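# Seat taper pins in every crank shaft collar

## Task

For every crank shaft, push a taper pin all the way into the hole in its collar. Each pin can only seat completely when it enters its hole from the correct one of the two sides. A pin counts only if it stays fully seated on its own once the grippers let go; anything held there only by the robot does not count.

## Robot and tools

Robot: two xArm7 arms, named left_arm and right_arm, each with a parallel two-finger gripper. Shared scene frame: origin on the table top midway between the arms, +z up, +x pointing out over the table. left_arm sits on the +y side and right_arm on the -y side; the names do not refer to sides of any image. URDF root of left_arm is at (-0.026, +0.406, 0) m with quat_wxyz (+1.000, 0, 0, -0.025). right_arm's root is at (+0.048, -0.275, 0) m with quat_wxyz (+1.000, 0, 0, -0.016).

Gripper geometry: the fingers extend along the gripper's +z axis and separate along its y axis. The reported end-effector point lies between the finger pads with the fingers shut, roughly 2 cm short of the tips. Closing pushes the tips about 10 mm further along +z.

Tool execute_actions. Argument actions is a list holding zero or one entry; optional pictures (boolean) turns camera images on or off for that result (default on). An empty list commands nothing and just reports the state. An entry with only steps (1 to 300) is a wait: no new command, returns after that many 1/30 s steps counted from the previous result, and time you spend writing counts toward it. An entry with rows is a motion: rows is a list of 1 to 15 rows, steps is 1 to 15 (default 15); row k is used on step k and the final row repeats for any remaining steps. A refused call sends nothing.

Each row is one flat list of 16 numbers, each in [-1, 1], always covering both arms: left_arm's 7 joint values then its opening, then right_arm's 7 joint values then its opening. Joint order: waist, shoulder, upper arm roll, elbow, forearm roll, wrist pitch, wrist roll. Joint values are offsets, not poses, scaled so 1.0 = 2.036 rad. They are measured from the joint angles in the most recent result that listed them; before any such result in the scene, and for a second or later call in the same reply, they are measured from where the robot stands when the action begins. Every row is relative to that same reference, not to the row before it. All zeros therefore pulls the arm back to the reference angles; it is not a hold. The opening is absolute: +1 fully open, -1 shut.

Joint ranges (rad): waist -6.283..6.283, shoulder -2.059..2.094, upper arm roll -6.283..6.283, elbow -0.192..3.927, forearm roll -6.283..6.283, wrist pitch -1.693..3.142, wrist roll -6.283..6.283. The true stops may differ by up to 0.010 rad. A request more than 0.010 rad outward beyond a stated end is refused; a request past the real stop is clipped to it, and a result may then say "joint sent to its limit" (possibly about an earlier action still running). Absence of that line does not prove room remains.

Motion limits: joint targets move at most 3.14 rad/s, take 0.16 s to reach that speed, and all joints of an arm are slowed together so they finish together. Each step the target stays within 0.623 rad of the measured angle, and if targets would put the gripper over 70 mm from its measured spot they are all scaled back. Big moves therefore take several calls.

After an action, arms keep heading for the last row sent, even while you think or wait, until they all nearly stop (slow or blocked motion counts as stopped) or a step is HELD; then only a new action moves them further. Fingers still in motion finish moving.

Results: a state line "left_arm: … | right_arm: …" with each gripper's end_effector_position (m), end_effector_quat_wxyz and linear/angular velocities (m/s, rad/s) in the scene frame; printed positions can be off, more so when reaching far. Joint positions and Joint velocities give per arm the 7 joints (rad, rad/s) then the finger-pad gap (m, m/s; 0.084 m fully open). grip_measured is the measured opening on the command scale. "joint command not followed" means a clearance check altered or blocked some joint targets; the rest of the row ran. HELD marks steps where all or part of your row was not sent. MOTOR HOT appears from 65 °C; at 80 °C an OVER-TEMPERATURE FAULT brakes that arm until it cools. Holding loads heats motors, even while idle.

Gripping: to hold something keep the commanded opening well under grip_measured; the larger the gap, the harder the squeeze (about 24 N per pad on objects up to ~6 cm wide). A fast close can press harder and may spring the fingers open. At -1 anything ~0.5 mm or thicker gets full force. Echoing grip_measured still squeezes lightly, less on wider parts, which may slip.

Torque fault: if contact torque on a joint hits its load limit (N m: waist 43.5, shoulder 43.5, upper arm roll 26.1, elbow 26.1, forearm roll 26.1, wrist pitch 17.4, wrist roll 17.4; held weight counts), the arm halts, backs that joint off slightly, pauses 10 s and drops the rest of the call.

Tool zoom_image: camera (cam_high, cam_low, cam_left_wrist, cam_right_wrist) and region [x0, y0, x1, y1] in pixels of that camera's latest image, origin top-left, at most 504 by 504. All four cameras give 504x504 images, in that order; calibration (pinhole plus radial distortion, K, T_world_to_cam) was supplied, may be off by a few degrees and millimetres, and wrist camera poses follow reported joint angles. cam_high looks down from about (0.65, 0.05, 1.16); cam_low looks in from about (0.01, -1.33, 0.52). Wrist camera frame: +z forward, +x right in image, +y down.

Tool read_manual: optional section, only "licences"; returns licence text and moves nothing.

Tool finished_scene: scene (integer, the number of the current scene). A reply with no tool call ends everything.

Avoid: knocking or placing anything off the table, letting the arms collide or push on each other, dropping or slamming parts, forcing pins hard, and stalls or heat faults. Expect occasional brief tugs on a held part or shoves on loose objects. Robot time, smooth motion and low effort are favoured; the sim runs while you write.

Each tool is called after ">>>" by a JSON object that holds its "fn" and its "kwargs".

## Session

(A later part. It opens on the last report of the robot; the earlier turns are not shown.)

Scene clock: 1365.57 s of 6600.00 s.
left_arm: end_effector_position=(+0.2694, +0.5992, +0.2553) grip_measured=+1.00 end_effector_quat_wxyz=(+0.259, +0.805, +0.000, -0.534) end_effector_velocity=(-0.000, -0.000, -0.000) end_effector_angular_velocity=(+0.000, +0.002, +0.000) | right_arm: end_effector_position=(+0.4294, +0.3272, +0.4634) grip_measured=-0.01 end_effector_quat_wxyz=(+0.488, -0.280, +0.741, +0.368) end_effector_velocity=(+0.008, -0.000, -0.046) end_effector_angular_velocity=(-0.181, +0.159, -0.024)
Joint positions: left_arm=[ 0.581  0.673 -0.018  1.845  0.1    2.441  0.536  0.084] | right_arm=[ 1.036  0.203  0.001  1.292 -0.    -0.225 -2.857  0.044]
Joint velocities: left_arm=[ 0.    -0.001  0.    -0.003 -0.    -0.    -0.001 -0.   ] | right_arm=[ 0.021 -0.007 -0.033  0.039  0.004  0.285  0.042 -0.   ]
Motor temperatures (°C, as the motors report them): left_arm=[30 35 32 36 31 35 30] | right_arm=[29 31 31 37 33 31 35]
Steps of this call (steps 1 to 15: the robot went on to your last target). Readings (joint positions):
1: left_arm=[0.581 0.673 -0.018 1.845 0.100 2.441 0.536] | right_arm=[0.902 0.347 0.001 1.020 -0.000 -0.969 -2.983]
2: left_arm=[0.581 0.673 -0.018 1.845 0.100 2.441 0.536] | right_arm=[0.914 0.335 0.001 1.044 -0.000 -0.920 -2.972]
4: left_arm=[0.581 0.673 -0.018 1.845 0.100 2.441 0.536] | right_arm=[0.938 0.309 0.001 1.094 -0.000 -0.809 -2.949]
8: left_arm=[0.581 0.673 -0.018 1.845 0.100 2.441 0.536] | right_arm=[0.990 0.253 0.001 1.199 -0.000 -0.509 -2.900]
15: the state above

>>> {"fn": "execute_actions", "kwargs": {"actions": []}}

Scene clock: 1380.87 s of 6600.00 s.
left_arm: end_effector_position=(+0.2694, +0.5992, +0.2553) grip_measured=+1.00 end_effector_quat_wxyz=(+0.259, +0.805, +0.000, -0.534) end_effector_velocity=(+0.000, +0.000, -0.000) end_effector_angular_velocity=(+0.001, +0.000, -0.000) | right_arm: end_effector_position=(+0.4278, +0.3285, +0.4635) grip_measured=-0.01 end_effector_quat_wxyz=(+0.482, -0.281, +0.745, +0.366) end_effector_velocity=(-0.001, +0.000, +0.001) end_effector_angular_velocity=(+0.000, -0.001, +0.001)
Joint positions: left_arm=[ 0.581  0.673 -0.018  1.845  0.1    2.441  0.536  0.084] | right_arm=[ 1.04   0.2    0.001  1.3   -0.    -0.2   -2.853  0.044]
Joint velocities: left_arm=[-0.     0.001 -0.    -0.     0.    -0.001 -0.001 -0.   ] | right_arm=[ 0.    -0.001  0.001  0.    -0.     0.001 -0.    -0.   ]
Motor temperatures (°C, as the motors report them): left_arm=[30 36 32 36 31 35 30] | right_arm=[29 31 31 39 33 31 35]
Steps of this call (steps 1 to 30: the robot went on to your last target; steps 31 to 90: nothing new was sent; then 12.30 s passed at rest). Readings (joint positions):
1: left_arm=[0.581 0.673 -0.018 1.845 0.100 2.441 0.536] | right_arm=[1.037 0.203 0.001 1.293 -0.000 -0.217 -2.856]
2: left_arm=[0.581 0.673 -0.018 1.845 0.100 2.441 0.536] | right_arm=[1.037 0.203 -0.000 1.294 -0.000 -0.212 -2.855]
4: left_arm=[0.581 0.673 -0.018 1.845 0.100 2.441 0.536] | right_arm=[1.038 0.202 -0.000 1.296 -0.000 -0.206 -2.854]
8: left_arm=[0.581 0.673 -0.018 1.845 0.100 2.441 0.536] | right_arm=[1.039 0.201 0.001 1.299 -0.000 -0.202 -2.854]
90: the state above
All arms were judged still, so your last target was given up. Only a new action makes them travel on or press farther. Fingers that are still opening or closing keep moving.
camera_calibration (this result's frames):
cam_left_wrist: T_world_to_cam=[[0.29023, -0.861466, 0.416706, 0.365724], [-0.447112, 0.262927, 0.854962, -0.185246], [-0.846084, -0.434449, -0.308862, 0.698369], [0, 0, 0, 1]] pos_world=[0.401909, 0.667171, 0.221679]
cam_right_wrist: T_world_to_cam=[[-0.780879, 0.558268, 0.280295, 0.0511896], [0.375174, 0.0603576, 0.924987, -0.538413], [0.499473, 0.827462, -0.256579, -0.23265], [0, 0, 0, 1]] pos_world=[0.358174, 0.196429, 0.423984]

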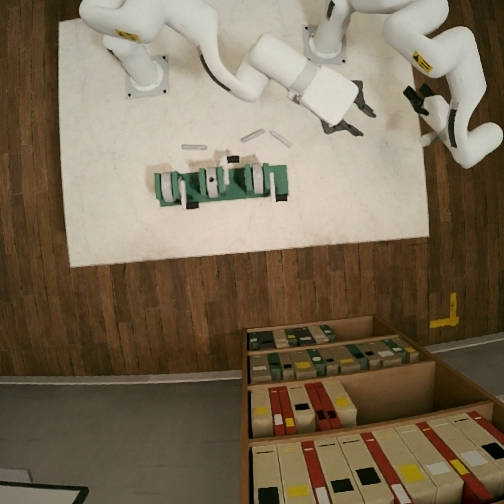

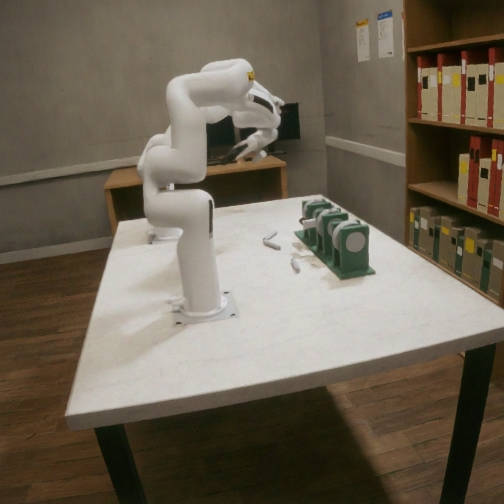

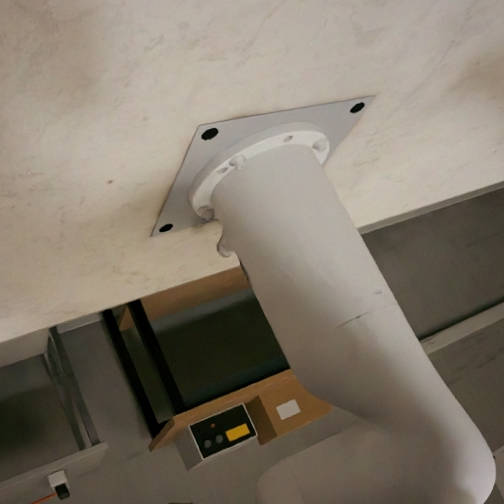

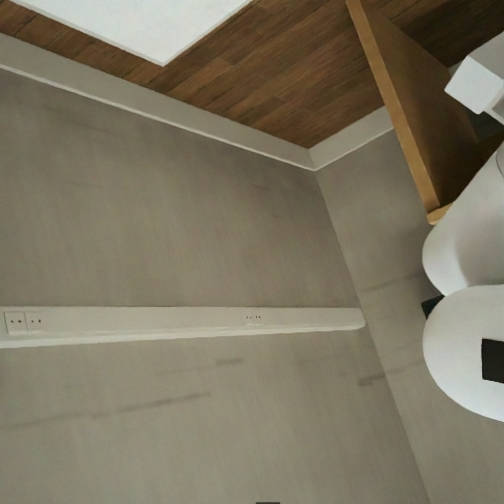

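>>> {"fn": "execute_actions", "kwargs": {"actions": [{"rows":[[0,0,0,0,0,0,0,1,0,0.2782,0,0.3596,0,0.8526,0,0.3]],"steps":15}], "pictures": false}}

>>> {"fn": "execute_actions", "kwargs": {"actions": [{"steps":30}]}}

Scene clock: 1385.90 s of 6600.00 s.
left_arm: end_effector_position=(+0.2694, +0.5992, +0.2553) grip_measured=+1.00 end_effector_quat_wxyz=(+0.259, +0.805, +0.000, -0.534) end_effector_velocity=(+0.001, +0.001, -0.000) end_effector_angular_velocity=(+0.001, -0.004, -0.001) | right_arm: end_effector_position=(+0.4668, +0.3903, +0.3010) grip_measured=+0.29 end_effector_quat_wxyz=(+0.298, -0.327, +0.868, +0.226) end_effector_velocity=(-0.036, -0.060, -0.457) end_effector_angular_velocity=(-1.448, +0.910, -0.001)
Joint positions: left_arm=[ 0.581  0.673 -0.018  1.845  0.1    2.441  0.536  0.084] | right_arm=[ 1.04   0.601  0.001  1.809 -0.     0.442 -2.853  0.056]
Joint velocities: left_arm=[ 0.     0.001 -0.     0.002  0.001 -0.002  0.002 -0.   ] | right_arm=[ 0.     0.659 -0.001  0.868  0.     1.919 -0.    -0.   ]
Motor temperatures (°C, as the motors report them): left_arm=[30 36 32 36 31 35 30] | right_arm=[29 31 31 39 33 31 35]
Steps of this call (steps 1 to 90: nothing new was sent; then 1.53 s passed at rest; steps 91 to 105: all 15 steps of this action). Readings (joint positions):
91: left_arm=[0.581 0.673 -0.018 1.845 0.100 2.441 0.536] | right_arm=[1.040 0.200 0.001 1.300 -0.000 -0.200 -2.853]
92: left_arm=[0.581 0.673 -0.018 1.845 0.100 2.441 0.536] | right_arm=[1.040 0.205 0.001 1.307 -0.000 -0.193 -2.853]
94: left_arm=[0.581 0.673 -0.018 1.845 0.100 2.441 0.536] | right_arm=[1.040 0.244 0.001 1.358 -0.000 -0.145 -2.853]
98: left_arm=[0.581 0.673 -0.018 1.845 0.100 2.441 0.536] | right_arm=[1.040 0.391 0.001 1.528 -0.000 0.030 -2.853]
105: the state above

Scene clock: 1386.90 s of 6600.00 s.
left_arm: end_effector_position=(+0.2694, +0.5992, +0.2553) grip_measured=+1.00 end_effector_quat_wxyz=(+0.259, +0.805, +0.000, -0.534) end_effector_velocity=(-0.000, +0.000, +0.000) end_effector_angular_velocity=(-0.000, -0.001, -0.000) | right_arm: end_effector_position=(+0.3666, +0.2308, +0.1503) grip_measured=+0.29 end_effector_quat_wxyz=(-0.107, -0.350, +0.927, -0.081) end_effector_velocity=(-0.001, -0.001, -0.001) end_effector_angular_velocity=(-0.006, +0.005, +0.000)
Joint positions: left_arm=[ 0.581  0.673 -0.018  1.845  0.1    2.441  0.536  0.084] | right_arm=[ 1.04   0.766  0.001  2.032 -0.     1.535 -2.853  0.056]
Joint velocities: left_arm=[ 0.    -0.001 -0.     0.     0.     0.     0.001 -0.   ] | right_arm=[-0.     0.002  0.001  0.     0.     0.006  0.    -0.   ]
Motor temperatures (°C, as the motors report them): left_arm=[30 36 32 36 31 35 30] | right_arm=[29 31 31 39 33 31 35]
Steps of this call (steps 1 to 30: the robot went on to your last target). Readings (joint positions):
1: left_arm=[0.581 0.673 -0.018 1.845 0.100 2.441 0.536] | right_arm=[1.040 0.622 0.001 1.836 -0.000 0.506 -2.853]
2: left_arm=[0.581 0.673 -0.018 1.845 0.100 2.441 0.536] | right_arm=[1.040 0.640 0.001 1.861 -0.000 0.572 -2.853]
4: left_arm=[0.581 0.673 -0.018 1.845 0.100 2.441 0.536] | right_arm=[1.040 0.671 0.001 1.901 -0.000 0.704 -2.853]
8: left_arm=[0.581 0.673 -0.018 1.845 0.100 2.441 0.536] | right_arm=[1.040 0.711 0.001 1.956 -0.000 0.969 -2.853]
30: the state above
camera_calibration (this result's frames):
cam_left_wrist: T_world_to_cam=[[0.290229, -0.861466, 0.416705, 0.365724], [-0.447112, 0.262927, 0.854962, -0.185246], [-0.846084, -0.434449, -0.308863, 0.698369], [0, 0, 0, 1]] pos_world=[0.401909, 0.667171, 0.221679]
cam_right_wrist: T_world_to_cam=[[-0.661626, 0.747723, -0.0562267, 0.10884], [0.734511, 0.631199, -0.24916, -0.306847], [-0.150812, -0.20615, -0.966829, 0.382069], [0, 0, 0, 1]] pos_world=[0.355015, 0.191063, 0.299061]

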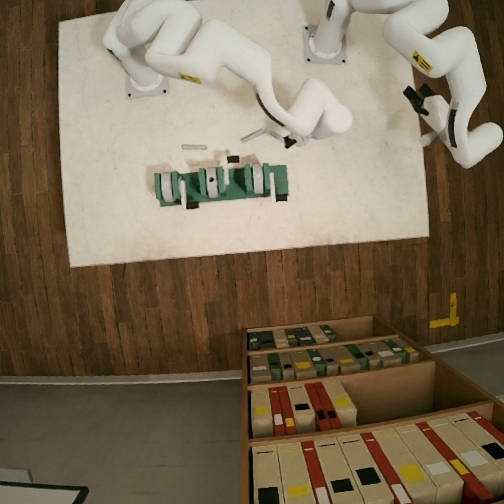

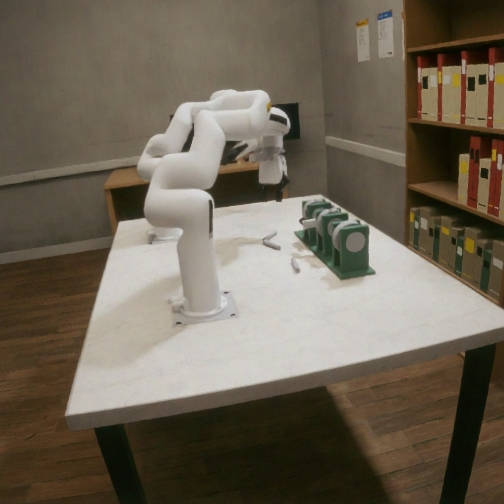

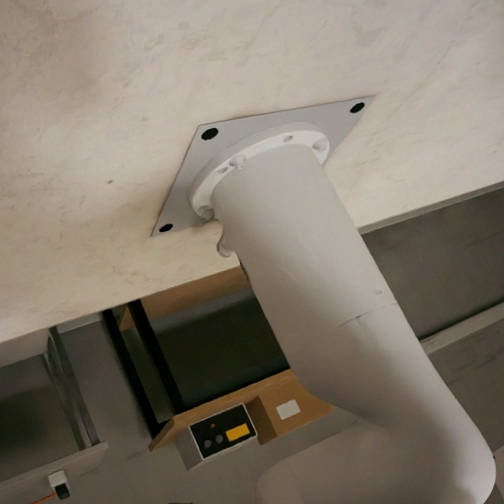

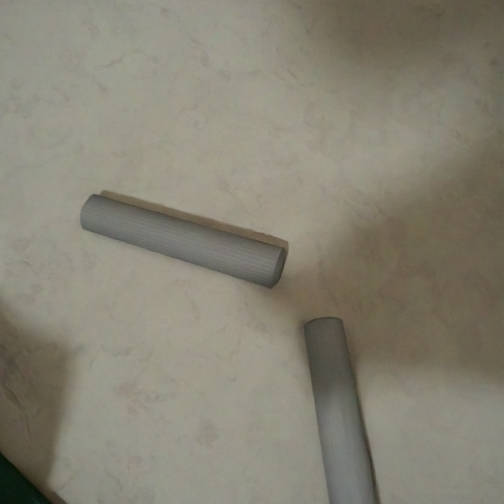

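>>> {"fn": "execute_actions", "kwargs": {"actions": [{"rows":[[0,0,0,0,0,0,0,1,0.0054,0,0,0,0,0,-0.0624,0.3]],"steps":15}]}}

Scene clock: 1421.97 s of 6600.00 s.
left_arm: end_effector_position=(+0.2694, +0.5992, +0.2553) grip_measured=+1.00 end_effector_quat_wxyz=(+0.259, +0.805, +0.000, -0.534) end_effector_velocity=(+0.000, +0.000, +0.000) end_effector_angular_velocity=(+0.000, -0.002, -0.000) | right_arm: end_effector_position=(+0.3612, +0.2342, +0.1503) grip_measured=+0.29 end_effector_quat_wxyz=(-0.111, -0.412, +0.901, -0.075) end_effector_velocity=(-0.002, +0.001, -0.000) end_effector_angular_velocity=(+0.002, +0.004, +0.016)
Joint positions: left_arm=[ 0.581  0.673 -0.018  1.845  0.1    2.441  0.536  0.084] | right_arm=[ 1.051  0.766  0.001  2.032 -0.     1.535 -2.979  0.056]
Joint velocities: left_arm=[ 0.    -0.     0.     0.001 -0.    -0.     0.001  0.   ] | right_arm=[ 0.002  0.     0.001 -0.     0.001 -0.    -0.014  0.   ]
Motor temperatures (°C, as the motors report them): left_arm=[30 36 32 36 31 35 30] | right_arm=[29 32 31 40 33 31 35]
Steps of this call (steps 1 to 15: the robot went on to your last target; steps 16 to 90: nothing new was sent; then 31.57 s passed at rest; steps 91 to 105: all 15 steps of this action). Readings (joint positions):
91: left_arm=[0.581 0.673 -0.018 1.845 0.100 2.441 0.536] | right_arm=[1.040 0.766 0.001 2.032 -0.000 1.535 -2.854]
92: left_arm=[0.581 0.673 -0.018 1.845 0.100 2.441 0.536] | right_arm=[1.040 0.766 0.001 2.032 -0.000 1.535 -2.861]
94: left_arm=[0.581 0.673 -0.018 1.845 0.100 2.441 0.536] | right_arm=[1.043 0.766 0.000 2.032 -0.001 1.535 -2.904]
98: left_arm=[0.581 0.673 -0.018 1.845 0.100 2.441 0.536] | right_arm=[1.050 0.766 0.002 2.032 -0.000 1.535 -2.964]
105: the state above
camera_calibration (this result's frames):
cam_left_wrist: T_world_to_cam=[[0.290229, -0.861466, 0.416706, 0.365724], [-0.447112, 0.262927, 0.854962, -0.185246], [-0.846084, -0.434449, -0.308863, 0.698369], [0, 0, 0, 1]] pos_world=[0.401909, 0.667171, 0.221679]
cam_right_wrist: T_world_to_cam=[[-0.755363, 0.654871, -0.0238835, 0.153576], [0.637741, 0.726245, -0.25662, -0.291201], [-0.150708, -0.209073, -0.966217, 0.382497], [0, 0, 0, 1]] pos_world=[0.359362, 0.19088, 0.298516]

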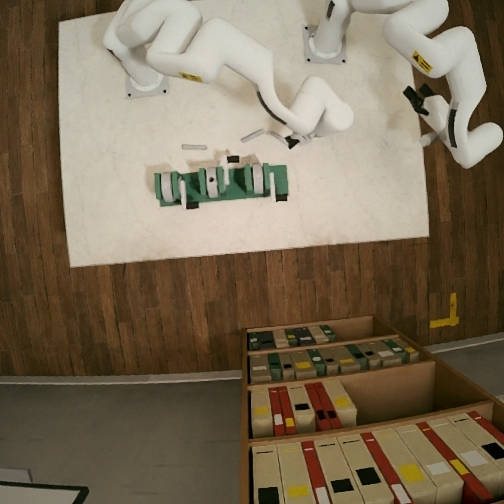

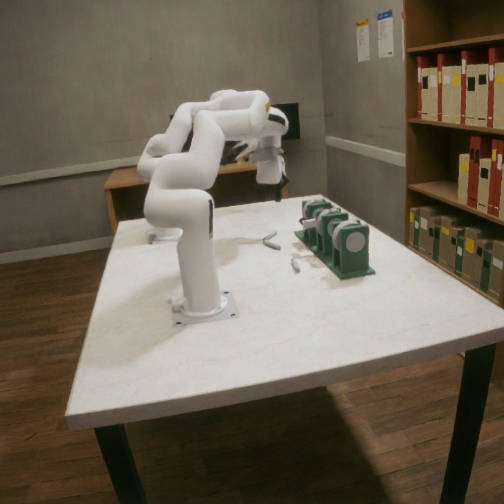

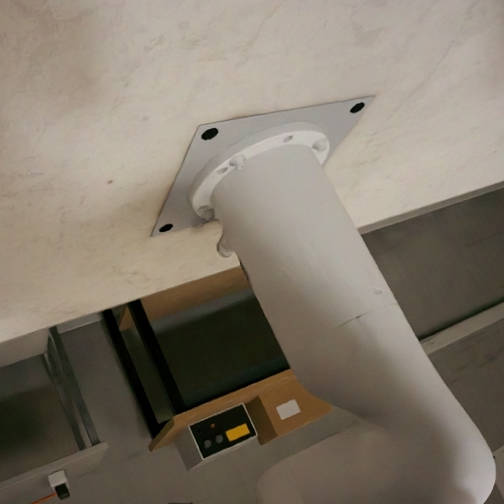

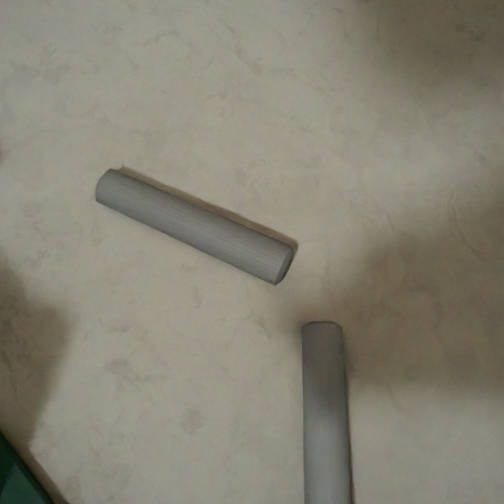

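>>> {"fn": "execute_actions", "kwargs": {"actions": [{"rows":[[0,0,0,0,0,0,0,1,0,0.0619,0,-0.0693,0,-0.1312,0,0.3]],"steps":15}], "pictures": false}}

>>> {"fn": "execute_actions", "kwargs": {"actions": [{"steps":10}]}}

Scene clock: 1432.20 s of 6600.00 s.
left_arm: end_effector_position=(+0.2694, +0.5992, +0.2553) grip_measured=+1.00 end_effector_quat_wxyz=(+0.259, +0.805, +0.000, -0.534) end_effector_velocity=(+0.000, +0.000, -0.000) end_effector_angular_velocity=(-0.000, -0.001, -0.001) | right_arm: end_effector_position=(+0.3615, +0.2348, +0.0304) grip_measured=+0.29 end_effector_quat_wxyz=(-0.111, -0.412, +0.901, -0.074) end_effector_velocity=(+0.020, +0.029, +0.026) end_effector_angular_velocity=(+0.108, -0.067, -0.002)
Joint positions: left_arm=[ 0.581  0.673 -0.018  1.845  0.1    2.441  0.536  0.084] | right_arm=[ 1.051  0.889  0.001  1.895 -0.     1.274 -2.979  0.056]
Joint velocities: left_arm=[-0.     0.001 -0.     0.002  0.    -0.     0.001 -0.   ] | right_arm=[-0.002 -0.03  -0.001  0.022  0.    -0.076 -0.     0.   ]
Motor temperatures (°C, as the motors report them): left_arm=[30 36 32 36 31 35 30] | right_arm=[29 32 31 40 33 31 35]
Steps of this call (steps 1 to 15: the robot went on to your last target; steps 16 to 90: nothing new was sent; then 6.73 s passed at rest; steps 91 to 105: all 15 steps of this action). Readings (joint positions):
91: left_arm=[0.581 0.673 -0.018 1.845 0.100 2.441 0.536] | right_arm=[1.051 0.766 0.001 2.032 -0.000 1.534 -2.980]
92: left_arm=[0.581 0.673 -0.018 1.845 0.100 2.441 0.536] | right_arm=[1.051 0.768 0.001 2.030 -0.000 1.527 -2.980]
94: left_arm=[0.581 0.673 -0.018 1.845 0.100 2.441 0.536] | right_arm=[1.051 0.783 0.001 2.011 -0.000 1.480 -2.980]
98: left_arm=[0.581 0.673 -0.018 1.845 0.100 2.441 0.536] | right_arm=[1.051 0.852 0.001 1.935 -0.000 1.356 -2.980]
105: the state above

Scene clock: 1432.53 s of 6600.00 s.
left_arm: end_effector_position=(+0.2694, +0.5992, +0.2553) grip_measured=+1.00 end_effector_quat_wxyz=(+0.259, +0.805, +0.000, -0.534) end_effector_velocity=(-0.000, -0.000, -0.000) end_effector_angular_velocity=(-0.001, +0.001, +0.000) | right_arm: end_effector_position=(+0.3613, +0.2344, +0.0277) grip_measured=+0.29 end_effector_quat_wxyz=(-0.111, -0.412, +0.901, -0.074) end_effector_velocity=(+0.000, +0.000, -0.001) end_effector_angular_velocity=(+0.001, +0.000, +0.002)
Joint positions: left_arm=[ 0.581  0.673 -0.018  1.845  0.1    2.441  0.536  0.084] | right_arm=[ 1.051  0.891  0.001  1.891 -0.     1.268 -2.979  0.056]
Joint velocities: left_arm=[-0.     0.    -0.    -0.001 -0.     0.     0.    -0.   ] | right_arm=[-0.     0.003 -0.     0.     0.    -0.003 -0.002  0.   ]
Motor temperatures (°C, as the motors report them): left_arm=[30 36 32 36 31 35 30] | right_arm=[29 32 31 40 33 31 35]
Steps of this call (steps 1 to 10: the robot went on to your last target). Readings (joint positions):
1: left_arm=[0.581 0.673 -0.018 1.845 0.100 2.441 0.536] | right_arm=[1.051 0.888 0.001 1.895 -0.000 1.272 -2.979]
2: left_arm=[0.581 0.673 -0.018 1.845 0.100 2.441 0.536] | right_arm=[1.051 0.888 0.001 1.895 -0.000 1.270 -2.979]
4: left_arm=[0.581 0.673 -0.018 1.845 0.100 2.441 0.536] | right_arm=[1.051 0.889 0.001 1.894 -0.000 1.269 -2.979]
8: left_arm=[0.581 0.673 -0.018 1.845 0.100 2.441 0.536] | right_arm=[1.051 0.891 0.001 1.891 -0.000 1.268 -2.979]
10: the state above
camera_calibration (this result's frames):
cam_left_wrist: T_world_to_cam=[[0.290229, -0.861466, 0.416706, 0.365724], [-0.447112, 0.262927, 0.854962, -0.185246], [-0.846084, -0.434449, -0.308863, 0.698369], [0, 0, 0, 1]] pos_world=[0.401909, 0.667171, 0.221679]
cam_right_wrist: T_world_to_cam=[[-0.755386, 0.654852, -0.023672, 0.150565], [0.637768, 0.726423, -0.25605, -0.322936], [-0.150479, -0.208514, -0.966374, 0.263887], [0, 0, 0, 1]] pos_world=[0.359403, 0.191014, 0.17589]

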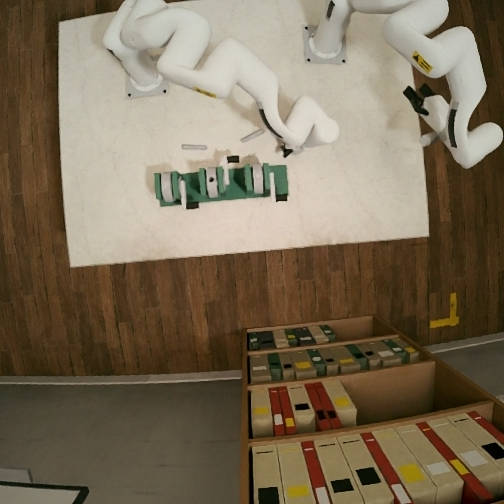

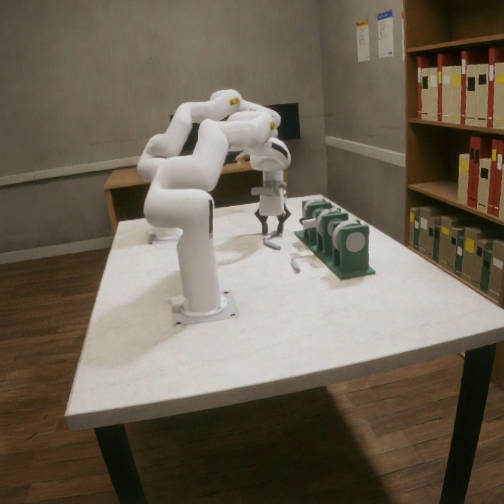

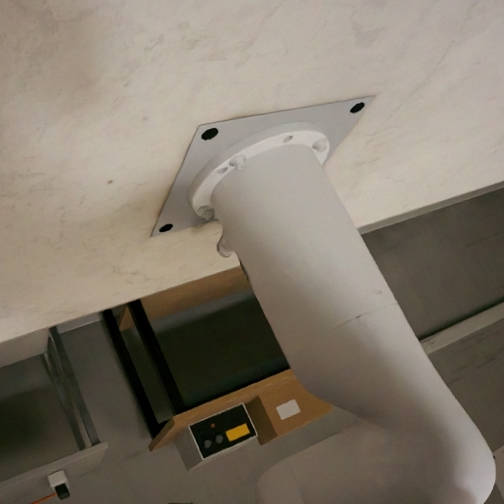

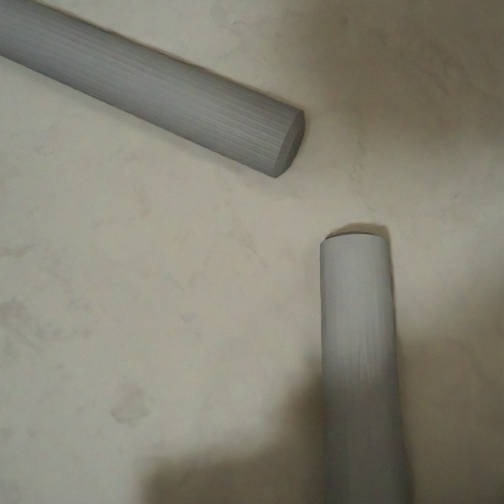

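>>> {"fn": "zoom_image", "kwargs": {"camera": "cam_right_wrist", "region": [200, 50, 480, 504]}}

Region (200, 50, 480, 504) of cam_right_wrist's 504x504 image, scaled by 1.110, with more detail than that image has; it fills the left 311 columns of this view, and the rest is white.

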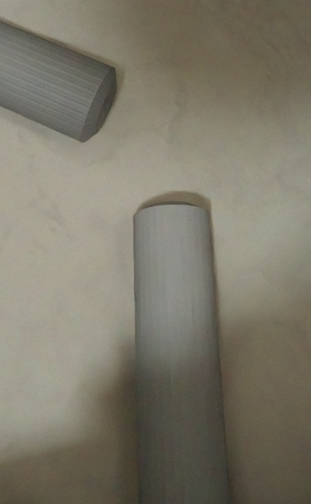

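>>> {"fn": "execute_actions", "kwargs": {"actions": [{"rows":[[0,0,0,0,0,0,0,1,0,0,0,0,0,0,0,0.1],[0,0,0,0,0,0,0,1,0,0,0,0,0,0,0,0.0],[0,0,0,0,0,0,0,1,0,0,0,0,0,0,0,-0.1],[0,0,0,0,0,0,0,1,0,0,0,0,0,0,0,-0.2],[0,0,0,0,0,0,0,1,0,0,0,0,0,0,0,-0.3],[0,0,0,0,0,0,0,1,0,0,0,0,0,0,0,-0.38],[0,0,0,0,0,0,0,1,0,0,0,0,0,0,0,-0.45],[0,0,0,0,0,0,0,1,0,0,0,0,0,0,0,-0.5],[0,0,0,0,0,0,0,1,0,0,0,0,0,0,0,-0.55],[0,0,0,0,0,0,0,1,0,0,0,0,0,0,0,-0.6],[0,0,0,0,0,0,0,1,0,0,0,0,0,0,0,-0.65],[0,0,0,0,0,0,0,1,0,0,0,0,0,0,0,-0.7],[0,0,0,0,0,0,0,1,0,0,0,0,0,0,0,-0.75],[0,0,0,0,0,0,0,1,0,0,0,0,0,0,0,-0.8],[0,0,0,0,0,0,0,1,0,0,0,0,0,0,0,-0.85]],"steps":15}], "pictures": false}}

>>> {"fn": "execute_actions", "kwargs": {"actions": [{"steps":20}]}}

Scene clock: 1444.53 s of 6600.00 s.
left_arm: end_effector_position=(+0.2694, +0.5992, +0.2553) grip_measured=+1.00 end_effector_quat_wxyz=(+0.259, +0.805, +0.000, -0.534) end_effector_velocity=(+0.000, +0.000, +0.000) end_effector_angular_velocity=(+0.002, -0.002, -0.000) | right_arm: end_effector_position=(+0.3615, +0.2350, +0.0287) grip_measured=-0.61 end_effector_quat_wxyz=(-0.110, -0.412, +0.901, -0.074) end_effector_velocity=(-0.000, -0.001, -0.001) end_effector_angular_velocity=(-0.003, +0.002, +0.001)
Joint positions: left_arm=[ 0.581  0.673 -0.018  1.845  0.1    2.441  0.536  0.084] | right_arm=[ 1.051  0.89   0.001  1.892 -0.     1.268 -2.979  0.017]
Joint velocities: left_arm=[-0.    -0.001  0.     0.002  0.    -0.001 -0.001  0.   ] | right_arm=[-0.     0.001  0.    -0.001 -0.     0.002 -0.001  0.   ]
Motor temperatures (°C, as the motors report them): left_arm=[30 36 32 36 31 35 30] | right_arm=[29 32 31 40 33 31 35]
Steps of this call (steps 1 to 15: the robot went on to your last target; steps 16 to 90: nothing new was sent; then 8.50 s passed at rest; steps 91 to 105: all 15 steps of this action). Readings (joint positions):
91: left_arm=[0.581 0.673 -0.018 1.845 0.100 2.441 0.536] | right_arm=[1.051 0.892 0.001 1.891 -0.000 1.268 -2.979]
92: left_arm=[0.581 0.673 -0.018 1.845 0.100 2.441 0.536] | right_arm=[1.051 0.891 0.001 1.892 -0.000 1.268 -2.979]
94: left_arm=[0.581 0.673 -0.018 1.845 0.100 2.441 0.536] | right_arm=[1.051 0.890 0.001 1.892 -0.000 1.268 -2.979]
98: left_arm=[0.581 0.673 -0.018 1.845 0.100 2.441 0.536] | right_arm=[1.051 0.890 0.001 1.893 -0.000 1.268 -2.979]
105: the state above

Scene clock: 1445.20 s of 6600.00 s.
left_arm: end_effector_position=(+0.2694, +0.5992, +0.2553) grip_measured=+1.00 end_effector_quat_wxyz=(+0.259, +0.805, +0.000, -0.534) end_effector_velocity=(-0.000, -0.000, -0.001) end_effector_angular_velocity=(-0.001, +0.001, -0.000) | right_arm: end_effector_position=(+0.3614, +0.2348, +0.0284) grip_measured=-0.61 end_effector_quat_wxyz=(-0.110, -0.412, +0.901, -0.074) end_effector_velocity=(+0.001, -0.001, -0.001) end_effector_angular_velocity=(-0.002, +0.000, -0.003)
Joint positions: left_arm=[ 0.581  0.673 -0.018  1.845  0.1    2.441  0.536  0.084] | right_arm=[ 1.051  0.891  0.001  1.892 -0.     1.268 -2.979  0.017]
Joint velocities: left_arm=[-0.     0.001  0.    -0.001  0.    -0.001  0.001 -0.   ] | right_arm=[-0.001  0.    -0.001 -0.001  0.    -0.     0.001  0.   ]
Motor temperatures (°C, as the motors report them): left_arm=[30 36 32 36 31 35 30] | right_arm=[29 32 31 40 33 31 35]
Steps of this call (steps 1 to 15: the robot went on to your last target; steps 16 to 20: nothing new was sent). Readings (joint positions):
1: left_arm=[0.581 0.673 -0.018 1.845 0.100 2.441 0.536] | right_arm=[1.051 0.890 0.001 1.892 -0.000 1.268 -2.979]
2: left_arm=[0.581 0.673 -0.018 1.845 0.100 2.441 0.536] | right_arm=[1.051 0.890 0.001 1.892 -0.000 1.268 -2.979]
4: left_arm=[0.581 0.673 -0.018 1.845 0.100 2.441 0.536] | right_arm=[1.051 0.890 0.001 1.892 -0.000 1.268 -2.979]
8: left_arm=[0.581 0.673 -0.018 1.845 0.100 2.441 0.536] | right_arm=[1.051 0.890 0.001 1.892 -0.000 1.268 -2.979]
20: the state above
All arms were judged still, so your last target was given up. Only a new action makes them travel on or press farther. Fingers that are still opening or closing keep moving.
camera_calibration (this result's frames):
cam_left_wrist: T_world_to_cam=[[0.290229, -0.861466, 0.416706, 0.365724], [-0.447112, 0.262927, 0.854962, -0.185246], [-0.846084, -0.434449, -0.308863, 0.698369], [0, 0, 0, 1]] pos_world=[0.40191, 0.667171, 0.221679]
cam_right_wrist: T_world_to_cam=[[-0.755452, 0.65479, -0.0233049, 0.150418], [0.637846, 0.726839, -0.254672, -0.323333], [-0.149818, -0.207257, -0.966747, 0.264142], [0, 0, 0, 1]] pos_world=[0.359443, 0.191264, 0.17652]

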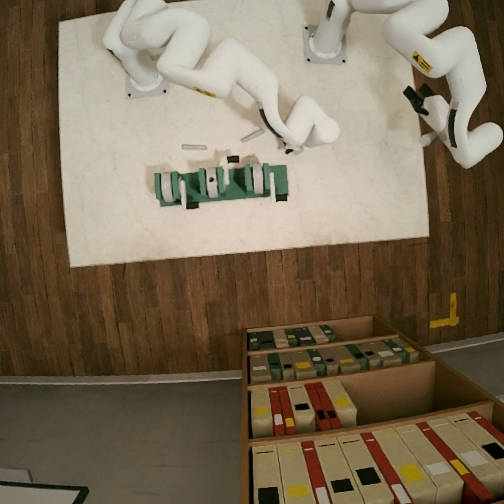

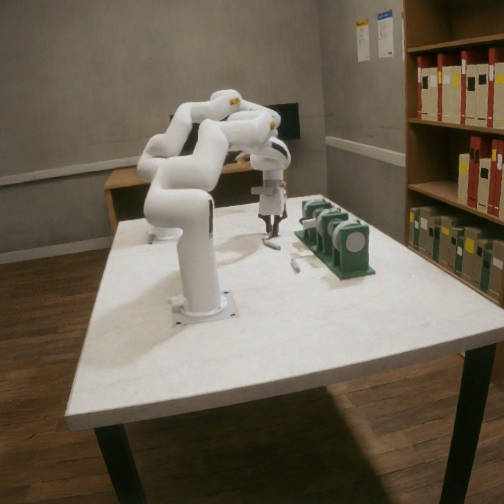

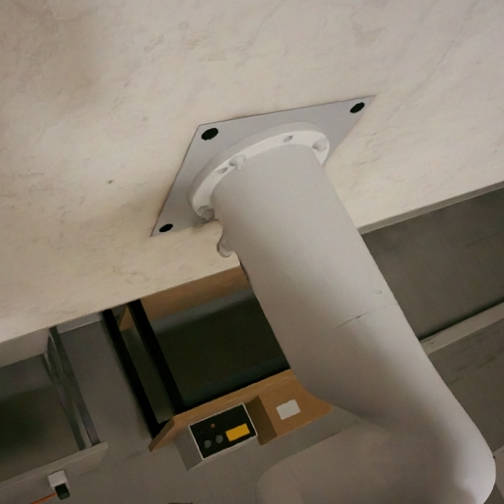

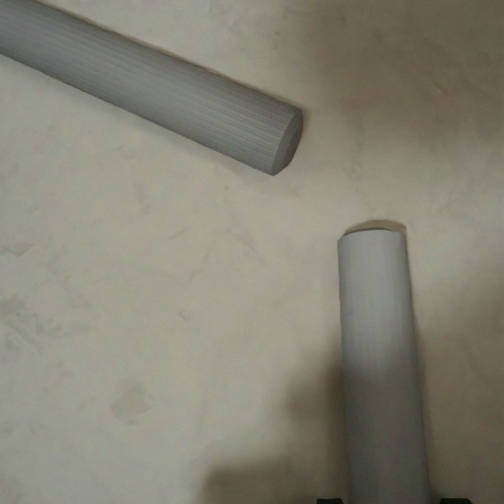

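>>> {"fn": "execute_actions", "kwargs": {"actions": [{"rows":[[0,0,0,0,0,0,0,1,0,-0.0614,0,0.0688,0,0.1311,0,-0.85]],"steps":15}], "pictures": false}}

>>> {"fn": "execute_actions", "kwargs": {"actions": [{"rows":[[0,0,0,0,0,0,0,1,0,-0.6945,0,-0.854,0,-0.9327,-0.0798,-0.85]],"steps":15}], "pictures": false}}

>>> {"fn": "execute_actions", "kwargs": {"actions": [{"steps":40}]}}

Scene clock: 1476.17 s of 6600.00 s.
left_arm: end_effector_position=(+0.2694, +0.5992, +0.2553) grip_measured=+1.00 end_effector_quat_wxyz=(+0.259, +0.805, +0.000, -0.534) end_effector_velocity=(-0.000, -0.000, +0.000) end_effector_angular_velocity=(-0.001, +0.000, -0.000) | right_arm: end_effector_position=(+0.3613, +0.2343, +0.1471) grip_measured=-0.61 end_effector_quat_wxyz=(-0.111, -0.412, +0.901, -0.075) end_effector_velocity=(-0.017, -0.027, -0.025) end_effector_angular_velocity=(-0.113, +0.071, +0.001)
Joint positions: left_arm=[ 0.581  0.673 -0.018  1.845  0.1    2.441  0.536  0.084] | right_arm=[ 1.051  0.769  0.001  2.028 -0.     1.528 -2.979  0.017]
Joint velocities: left_arm=[ 0.     0.     0.    -0.     0.     0.001  0.001 -0.   ] | right_arm=[-0.     0.027  0.001 -0.022  0.     0.084 -0.    -0.   ]
Motor temperatures (°C, as the motors report them): left_arm=[30 36 32 36 31 35 30] | right_arm=[29 31 31 37 33 31 35]
Steps of this call (steps 1 to 90: nothing new was sent; then 27.47 s passed at rest; steps 91 to 105: all 15 steps of this action). Readings (joint positions):
91: left_arm=[0.581 0.673 -0.018 1.845 0.100 2.441 0.536] | right_arm=[1.051 0.891 0.001 1.892 -0.000 1.268 -2.979]
92: left_arm=[0.581 0.673 -0.018 1.845 0.100 2.441 0.536] | right_arm=[1.051 0.890 0.001 1.893 -0.001 1.274 -2.979]
94: left_arm=[0.581 0.673 -0.018 1.845 0.100 2.441 0.536] | right_arm=[1.050 0.880 -0.001 1.905 -0.001 1.323 -2.979]
98: left_arm=[0.581 0.673 -0.018 1.845 0.100 2.441 0.536] | right_arm=[1.050 0.818 -0.001 1.976 -0.001 1.440 -2.979]
105: the state above

Scene clock: 1476.67 s of 6600.00 s.
left_arm: end_effector_position=(+0.2694, +0.5992, +0.2553) grip_measured=+1.00 end_effector_quat_wxyz=(+0.259, +0.805, +0.000, -0.534) end_effector_velocity=(-0.000, +0.000, -0.000) end_effector_angular_velocity=(+0.000, +0.000, -0.000) | right_arm: end_effector_position=(+0.3635, +0.2380, +0.3082) grip_measured=-0.61 end_effector_quat_wxyz=(+0.151, -0.459, +0.871, +0.089) end_effector_velocity=(-0.059, -0.098, +0.405) end_effector_angular_velocity=(+1.324, -0.876, +0.139)
Joint positions: left_arm=[ 0.581  0.673 -0.018  1.845  0.1    2.441  0.536  0.084] | right_arm=[ 1.051  0.144  0.001  1.403 -0.     0.906 -3.091  0.017]
Joint velocities: left_arm=[-0.  0.  0. -0.  0. -0.  0.  0.] | right_arm=[-0.001 -1.586 -0.001 -1.571 -0.    -1.571 -0.15   0.   ]
Motor temperatures (°C, as the motors report them): left_arm=[30 36 32 36 31 35 30] | right_arm=[29 31 31 37 33 31 35]
Steps of this call (steps 1 to 15: all 15 steps of this action). Readings (joint positions):
1: left_arm=[0.581 0.673 -0.018 1.845 0.100 2.441 0.536] | right_arm=[1.051 0.769 0.001 2.026 -0.000 1.529 -2.979]
2: left_arm=[0.581 0.673 -0.018 1.845 0.100 2.441 0.536] | right_arm=[1.051 0.765 0.001 2.020 -0.000 1.524 -2.981]
4: left_arm=[0.581 0.673 -0.018 1.845 0.100 2.441 0.536] | right_arm=[1.051 0.722 0.001 1.968 -0.000 1.476 -2.994]
8: left_arm=[0.581 0.673 -0.018 1.845 0.100 2.441 0.536] | right_arm=[1.051 0.516 0.001 1.770 -0.000 1.274 -3.040]
15: the state above

Scene clock: 1478.00 s of 6600.00 s.
left_arm: end_effector_position=(+0.2694, +0.5992, +0.2553) grip_measured=+1.00 end_effector_quat_wxyz=(+0.259, +0.805, +0.000, -0.534) end_effector_velocity=(+0.001, +0.000, -0.000) end_effector_angular_velocity=(-0.000, -0.004, -0.000) | right_arm: end_effector_position=(+0.2838, +0.1086, +0.3987) grip_measured=-0.61 end_effector_quat_wxyz=(+0.530, -0.388, +0.693, +0.296) end_effector_velocity=(-0.000, -0.000, -0.000) end_effector_angular_velocity=(-0.000, -0.000, +0.001)
Joint positions: left_arm=[ 0.581  0.673 -0.018  1.845  0.1    2.441  0.536  0.084] | right_arm=[ 1.051 -0.645  0.001  0.289 -0.    -0.371 -3.142  0.017]
Joint velocities: left_arm=[ 0.     0.    -0.     0.002 -0.    -0.001  0.002  0.   ] | right_arm=[ 0.    -0.     0.001 -0.001 -0.001 -0.001  0.    -0.   ]
Motor temperatures (°C, as the motors report them): left_arm=[30 36 32 36 31 35 30] | right_arm=[29 31 31 37 33 31 35]
Steps of this call (steps 1 to 40: the robot went on to your last target). Readings (joint positions):
1: left_arm=[0.581 0.673 -0.018 1.845 0.100 2.441 0.536] | right_arm=[1.051 0.091 0.001 1.350 -0.000 0.854 -3.096]
2: left_arm=[0.581 0.673 -0.018 1.845 0.100 2.441 0.536] | right_arm=[1.051 0.039 0.001 1.298 -0.000 0.801 -3.101]
4: left_arm=[0.581 0.673 -0.018 1.845 0.100 2.441 0.536] | right_arm=[1.051 -0.067 0.001 1.192 -0.000 0.696 -3.108]
8: left_arm=[0.581 0.673 -0.018 1.845 0.100 2.441 0.536] | right_arm=[1.051 -0.281 0.001 0.958 -0.000 0.457 -3.121]
40: the state above
camera_calibration (this result's frames):
cam_left_wrist: T_world_to_cam=[[0.290229, -0.861466, 0.416706, 0.365724], [-0.447112, 0.262927, 0.854962, -0.185246], [-0.846084, -0.434449, -0.308863, 0.698369], [0, 0, 0, 1]] pos_world=[0.40191, 0.667171, 0.221679]
cam_right_wrist: T_world_to_cam=[[-0.86186, 0.507113, 0.0057658, 0.2177], [0.135314, 0.218986, 0.9663, -0.376812], [0.488761, 0.833596, -0.257355, 0.00722548], [0, 0, 0, 1]] pos_world=[0.235084, -0.0339053, 0.364717]

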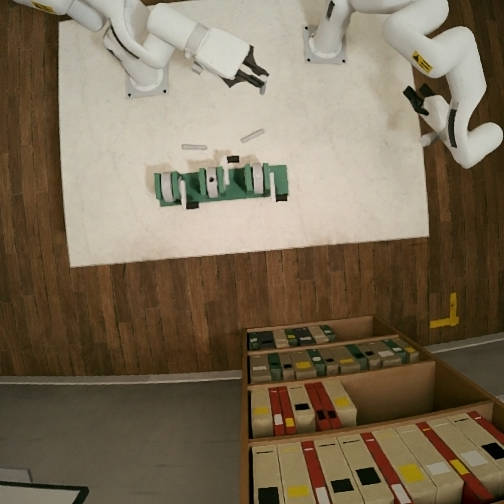

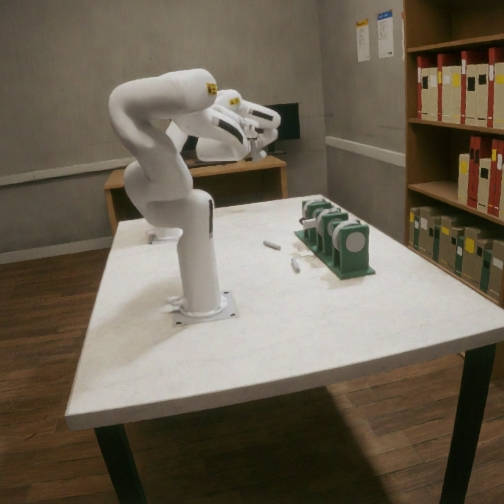

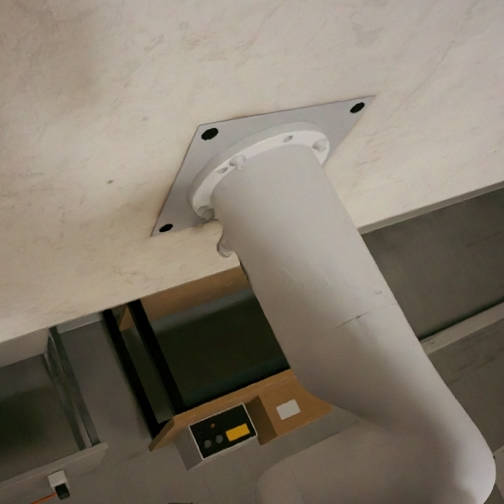

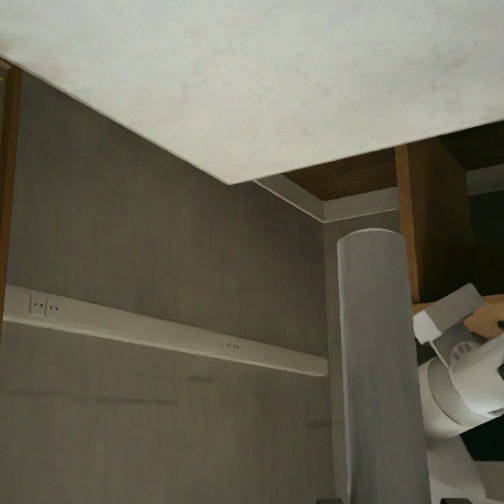

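>>> {"fn": "execute_actions", "kwargs": {"actions": [{"rows":[[0,0,0,0,0,0,0,1,-0.2667,0.3771,0,0.0058,0,-0.3708,0,-0.85]],"steps":15}], "pictures": false}}

>>> {"fn": "execute_actions", "kwargs": {"actions": [{"steps":30}]}}

Scene clock: 1483.90 s of 6600.00 s.
left_arm: end_effector_position=(+0.2694, +0.5992, +0.2553) grip_measured=+1.00 end_effector_quat_wxyz=(+0.259, +0.805, +0.000, -0.534) end_effector_velocity=(+0.000, -0.000, -0.000) end_effector_angular_velocity=(-0.000, +0.001, +0.000) | right_arm: end_effector_position=(+0.4299, +0.0298, +0.3011) grip_measured=-0.61 end_effector_quat_wxyz=(+0.573, -0.263, +0.750, +0.201) end_effector_velocity=(+0.268, -0.278, -0.264) end_effector_angular_velocity=(-0.010, +0.013, -0.787)
Joint positions: left_arm=[ 0.581  0.673 -0.018  1.845  0.1    2.441  0.536  0.084] | right_arm=[ 0.704 -0.169  0.     0.297 -0.    -0.84  -3.142  0.017]
Joint velocities: left_arm=[-0.     0.001  0.     0.    -0.    -0.    -0.    -0.   ] | right_arm=[-0.786  1.169 -0.001  0.018  0.    -1.134 -0.001 -0.   ]
Motor temperatures (°C, as the motors report them): left_arm=[30 36 32 36 31 35 30] | right_arm=[29 31 31 38 33 31 35]
Steps of this call (steps 1 to 15: the robot went on to your last target; steps 16 to 90: nothing new was sent; then 2.40 s passed at rest; steps 91 to 105: all 15 steps of this action). Readings (joint positions):
91: left_arm=[0.581 0.673 -0.018 1.845 0.100 2.441 0.536] | right_arm=[1.050 -0.645 0.001 0.289 -0.000 -0.372 -3.142]
92: left_arm=[0.581 0.673 -0.018 1.845 0.100 2.441 0.536] | right_arm=[1.045 -0.639 0.002 0.290 -0.001 -0.378 -3.142]
94: left_arm=[0.581 0.673 -0.018 1.845 0.100 2.441 0.536] | right_arm=[1.006 -0.595 0.004 0.293 -0.001 -0.427 -3.142]
98: left_arm=[0.581 0.673 -0.018 1.845 0.100 2.441 0.536] | right_arm=[0.889 -0.445 0.001 0.293 -0.000 -0.573 -3.142]
105: the state above

Scene clock: 1484.90 s of 6600.00 s.
left_arm: end_effector_position=(+0.2694, +0.5992, +0.2553) grip_measured=+1.00 end_effector_quat_wxyz=(+0.259, +0.805, +0.000, -0.534) end_effector_velocity=(-0.001, -0.000, -0.000) end_effector_angular_velocity=(-0.002, +0.002, -0.000) | right_arm: end_effector_position=(+0.4815, -0.0508, +0.2351) grip_measured=-0.61 end_effector_quat_wxyz=(+0.590, -0.188, +0.772, +0.143) end_effector_velocity=(+0.000, -0.000, -0.000) end_effector_angular_velocity=(+0.001, +0.002, -0.001)
Joint positions: left_arm=[ 0.581  0.673 -0.018  1.845  0.1    2.441  0.536  0.084] | right_arm=[ 0.508  0.123  0.001  0.301 -0.    -1.126 -3.142  0.017]
Joint velocities: left_arm=[ 0.    -0.    -0.    -0.003  0.     0.     0.001  0.   ] | right_arm=[-0.     0.     0.    -0.     0.001  0.001  0.002  0.   ]
Motor temperatures (°C, as the motors report them): left_arm=[30 36 32 36 31 35 30] | right_arm=[29 31 31 38 33 31 35]
Steps of this call (steps 1 to 30: the robot went on to your last target). Readings (joint positions):
1: left_arm=[0.581 0.673 -0.018 1.845 0.100 2.441 0.536] | right_arm=[0.678 -0.130 0.000 0.298 -0.000 -0.878 -3.142]
2: left_arm=[0.581 0.673 -0.018 1.845 0.100 2.441 0.536] | right_arm=[0.652 -0.091 0.000 0.298 -0.000 -0.916 -3.142]
4: left_arm=[0.581 0.673 -0.018 1.845 0.100 2.441 0.536] | right_arm=[0.599 -0.013 0.000 0.299 -0.000 -0.992 -3.142]
8: left_arm=[0.581 0.673 -0.018 1.845 0.100 2.441 0.536] | right_arm=[0.527 0.095 -0.001 0.299 0.000 -1.094 -3.142]
30: the state above
All arms were judged still, so your last target was given up. Only a new action makes them travel on or press farther. Fingers that are still opening or closing keep moving.
camera_calibration (this result's frames):
cam_left_wrist: T_world_to_cam=[[0.290229, -0.861466, 0.416706, 0.365724], [-0.447112, 0.262928, 0.854962, -0.185246], [-0.846084, -0.434449, -0.308863, 0.698369], [0, 0, 0, 1]] pos_world=[0.40191, 0.667171, 0.221679]
cam_right_wrist: T_world_to_cam=[[-0.4763, 0.879258, 0.00658069, 0.302898], [0.230046, 0.117387, 0.966074, -0.261299], [0.848656, 0.461655, -0.258181, -0.190617], [0, 0, 0, 1]] pos_world=[0.366149, -0.147653, 0.201228]

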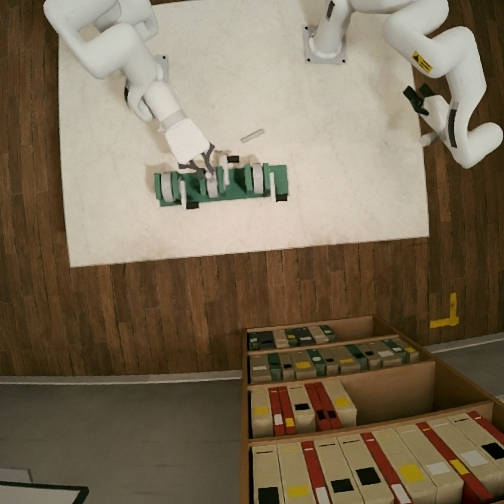

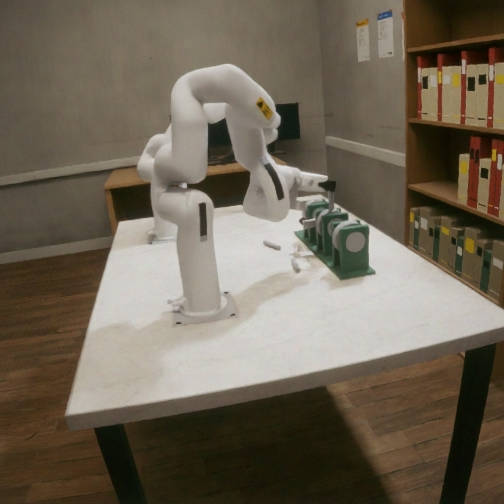

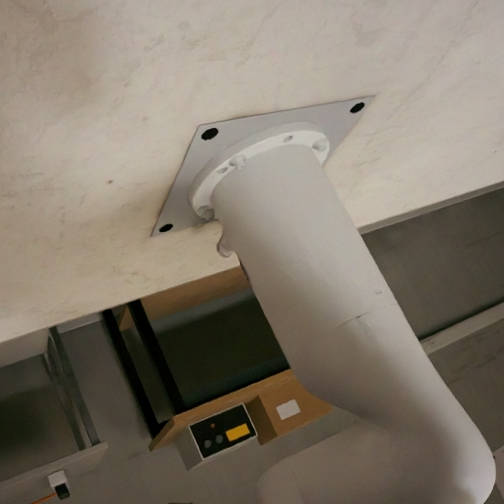

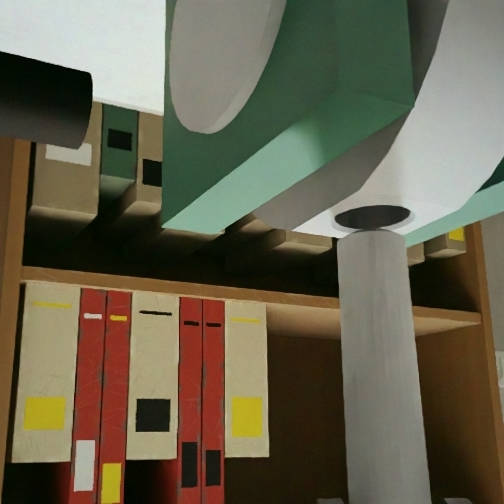

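>>> {"fn": "execute_actions", "kwargs": {"actions": [{"rows":[[0,0,0,0,0,0,0,1,0,0.0237,0,0.0032,0,-0.0205,0,-0.85]],"steps":15}]}}

Scene clock: 1505.97 s of 6600.00 s.
left_arm: end_effector_position=(+0.2694, +0.5992, +0.2553) grip_measured=+1.00 end_effector_quat_wxyz=(+0.259, +0.805, +0.000, -0.534) end_effector_velocity=(-0.000, -0.000, +0.000) end_effector_angular_velocity=(+0.000, -0.000, -0.000) | right_arm: end_effector_position=(+0.4815, -0.0508, +0.2251) grip_measured=-0.61 end_effector_quat_wxyz=(+0.590, -0.188, +0.772, +0.143) end_effector_velocity=(-0.000, -0.000, +0.000) end_effector_angular_velocity=(+0.000, -0.002, +0.000)
Joint positions: left_arm=[ 0.581  0.673 -0.018  1.845  0.1    2.441  0.536  0.084] | right_arm=[ 0.508  0.171  0.001  0.308 -0.    -1.167 -3.142  0.017]
Joint velocities: left_arm=[-0.    -0.001  0.    -0.001  0.    -0.     0.    -0.   ] | right_arm=[ 0.001  0.001 -0.001 -0.    -0.    -0.004 -0.     0.   ]
Motor temperatures (°C, as the motors report them): left_arm=[30 36 32 36 31 35 30] | right_arm=[29 31 31 37 33 31 35]
Steps of this call (steps 1 to 90: nothing new was sent; then 17.57 s passed at rest; steps 91 to 105: all 15 steps of this action). Readings (joint positions):
91: left_arm=[0.581 0.673 -0.018 1.845 0.100 2.441 0.536] | right_arm=[0.508 0.123 0.001 0.301 -0.000 -1.126 -3.142]
92: left_arm=[0.581 0.673 -0.018 1.845 0.100 2.441 0.536] | right_arm=[0.508 0.128 0.001 0.302 -0.000 -1.132 -3.142]
94: left_arm=[0.581 0.673 -0.018 1.845 0.100 2.441 0.536] | right_arm=[0.508 0.151 0.001 0.306 -0.000 -1.152 -3.142]
98: left_arm=[0.581 0.673 -0.018 1.845 0.100 2.441 0.536] | right_arm=[0.508 0.168 0.001 0.306 -0.000 -1.163 -3.142]
105: the state above
camera_calibration (this result's frames):
cam_left_wrist: T_world_to_cam=[[0.290229, -0.861466, 0.416706, 0.365724], [-0.447112, 0.262927, 0.854962, -0.185246], [-0.846084, -0.434449, -0.308863, 0.698369], [0, 0, 0, 1]] pos_world=[0.40191, 0.667171, 0.221679]
cam_right_wrist: T_world_to_cam=[[-0.476279, 0.879269, 0.0066347, 0.302951], [0.230182, 0.117394, 0.966041, -0.251721], [0.848631, 0.461632, -0.258304, -0.193151], [0, 0, 0, 1]] pos_world=[0.366144, -0.14766, 0.191271]

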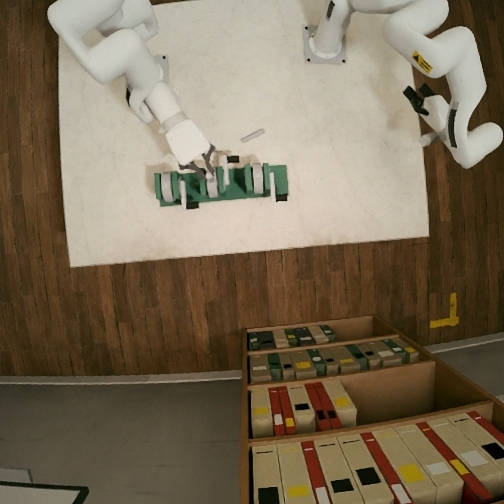

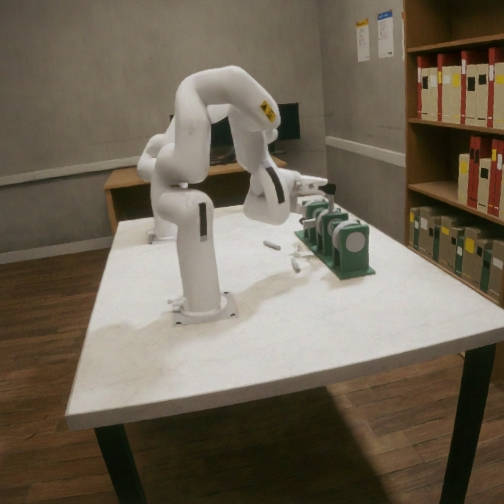

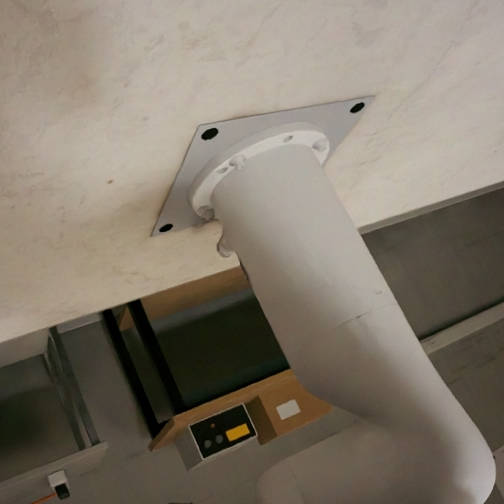

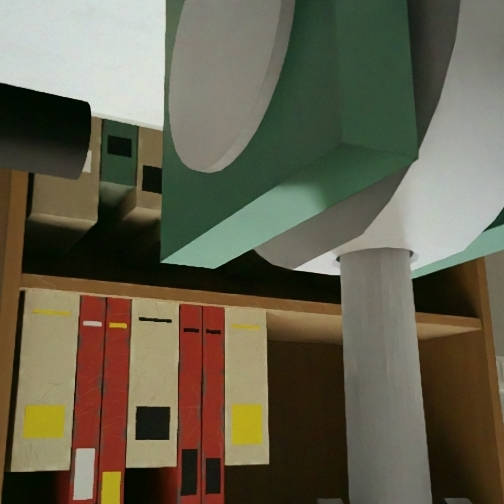

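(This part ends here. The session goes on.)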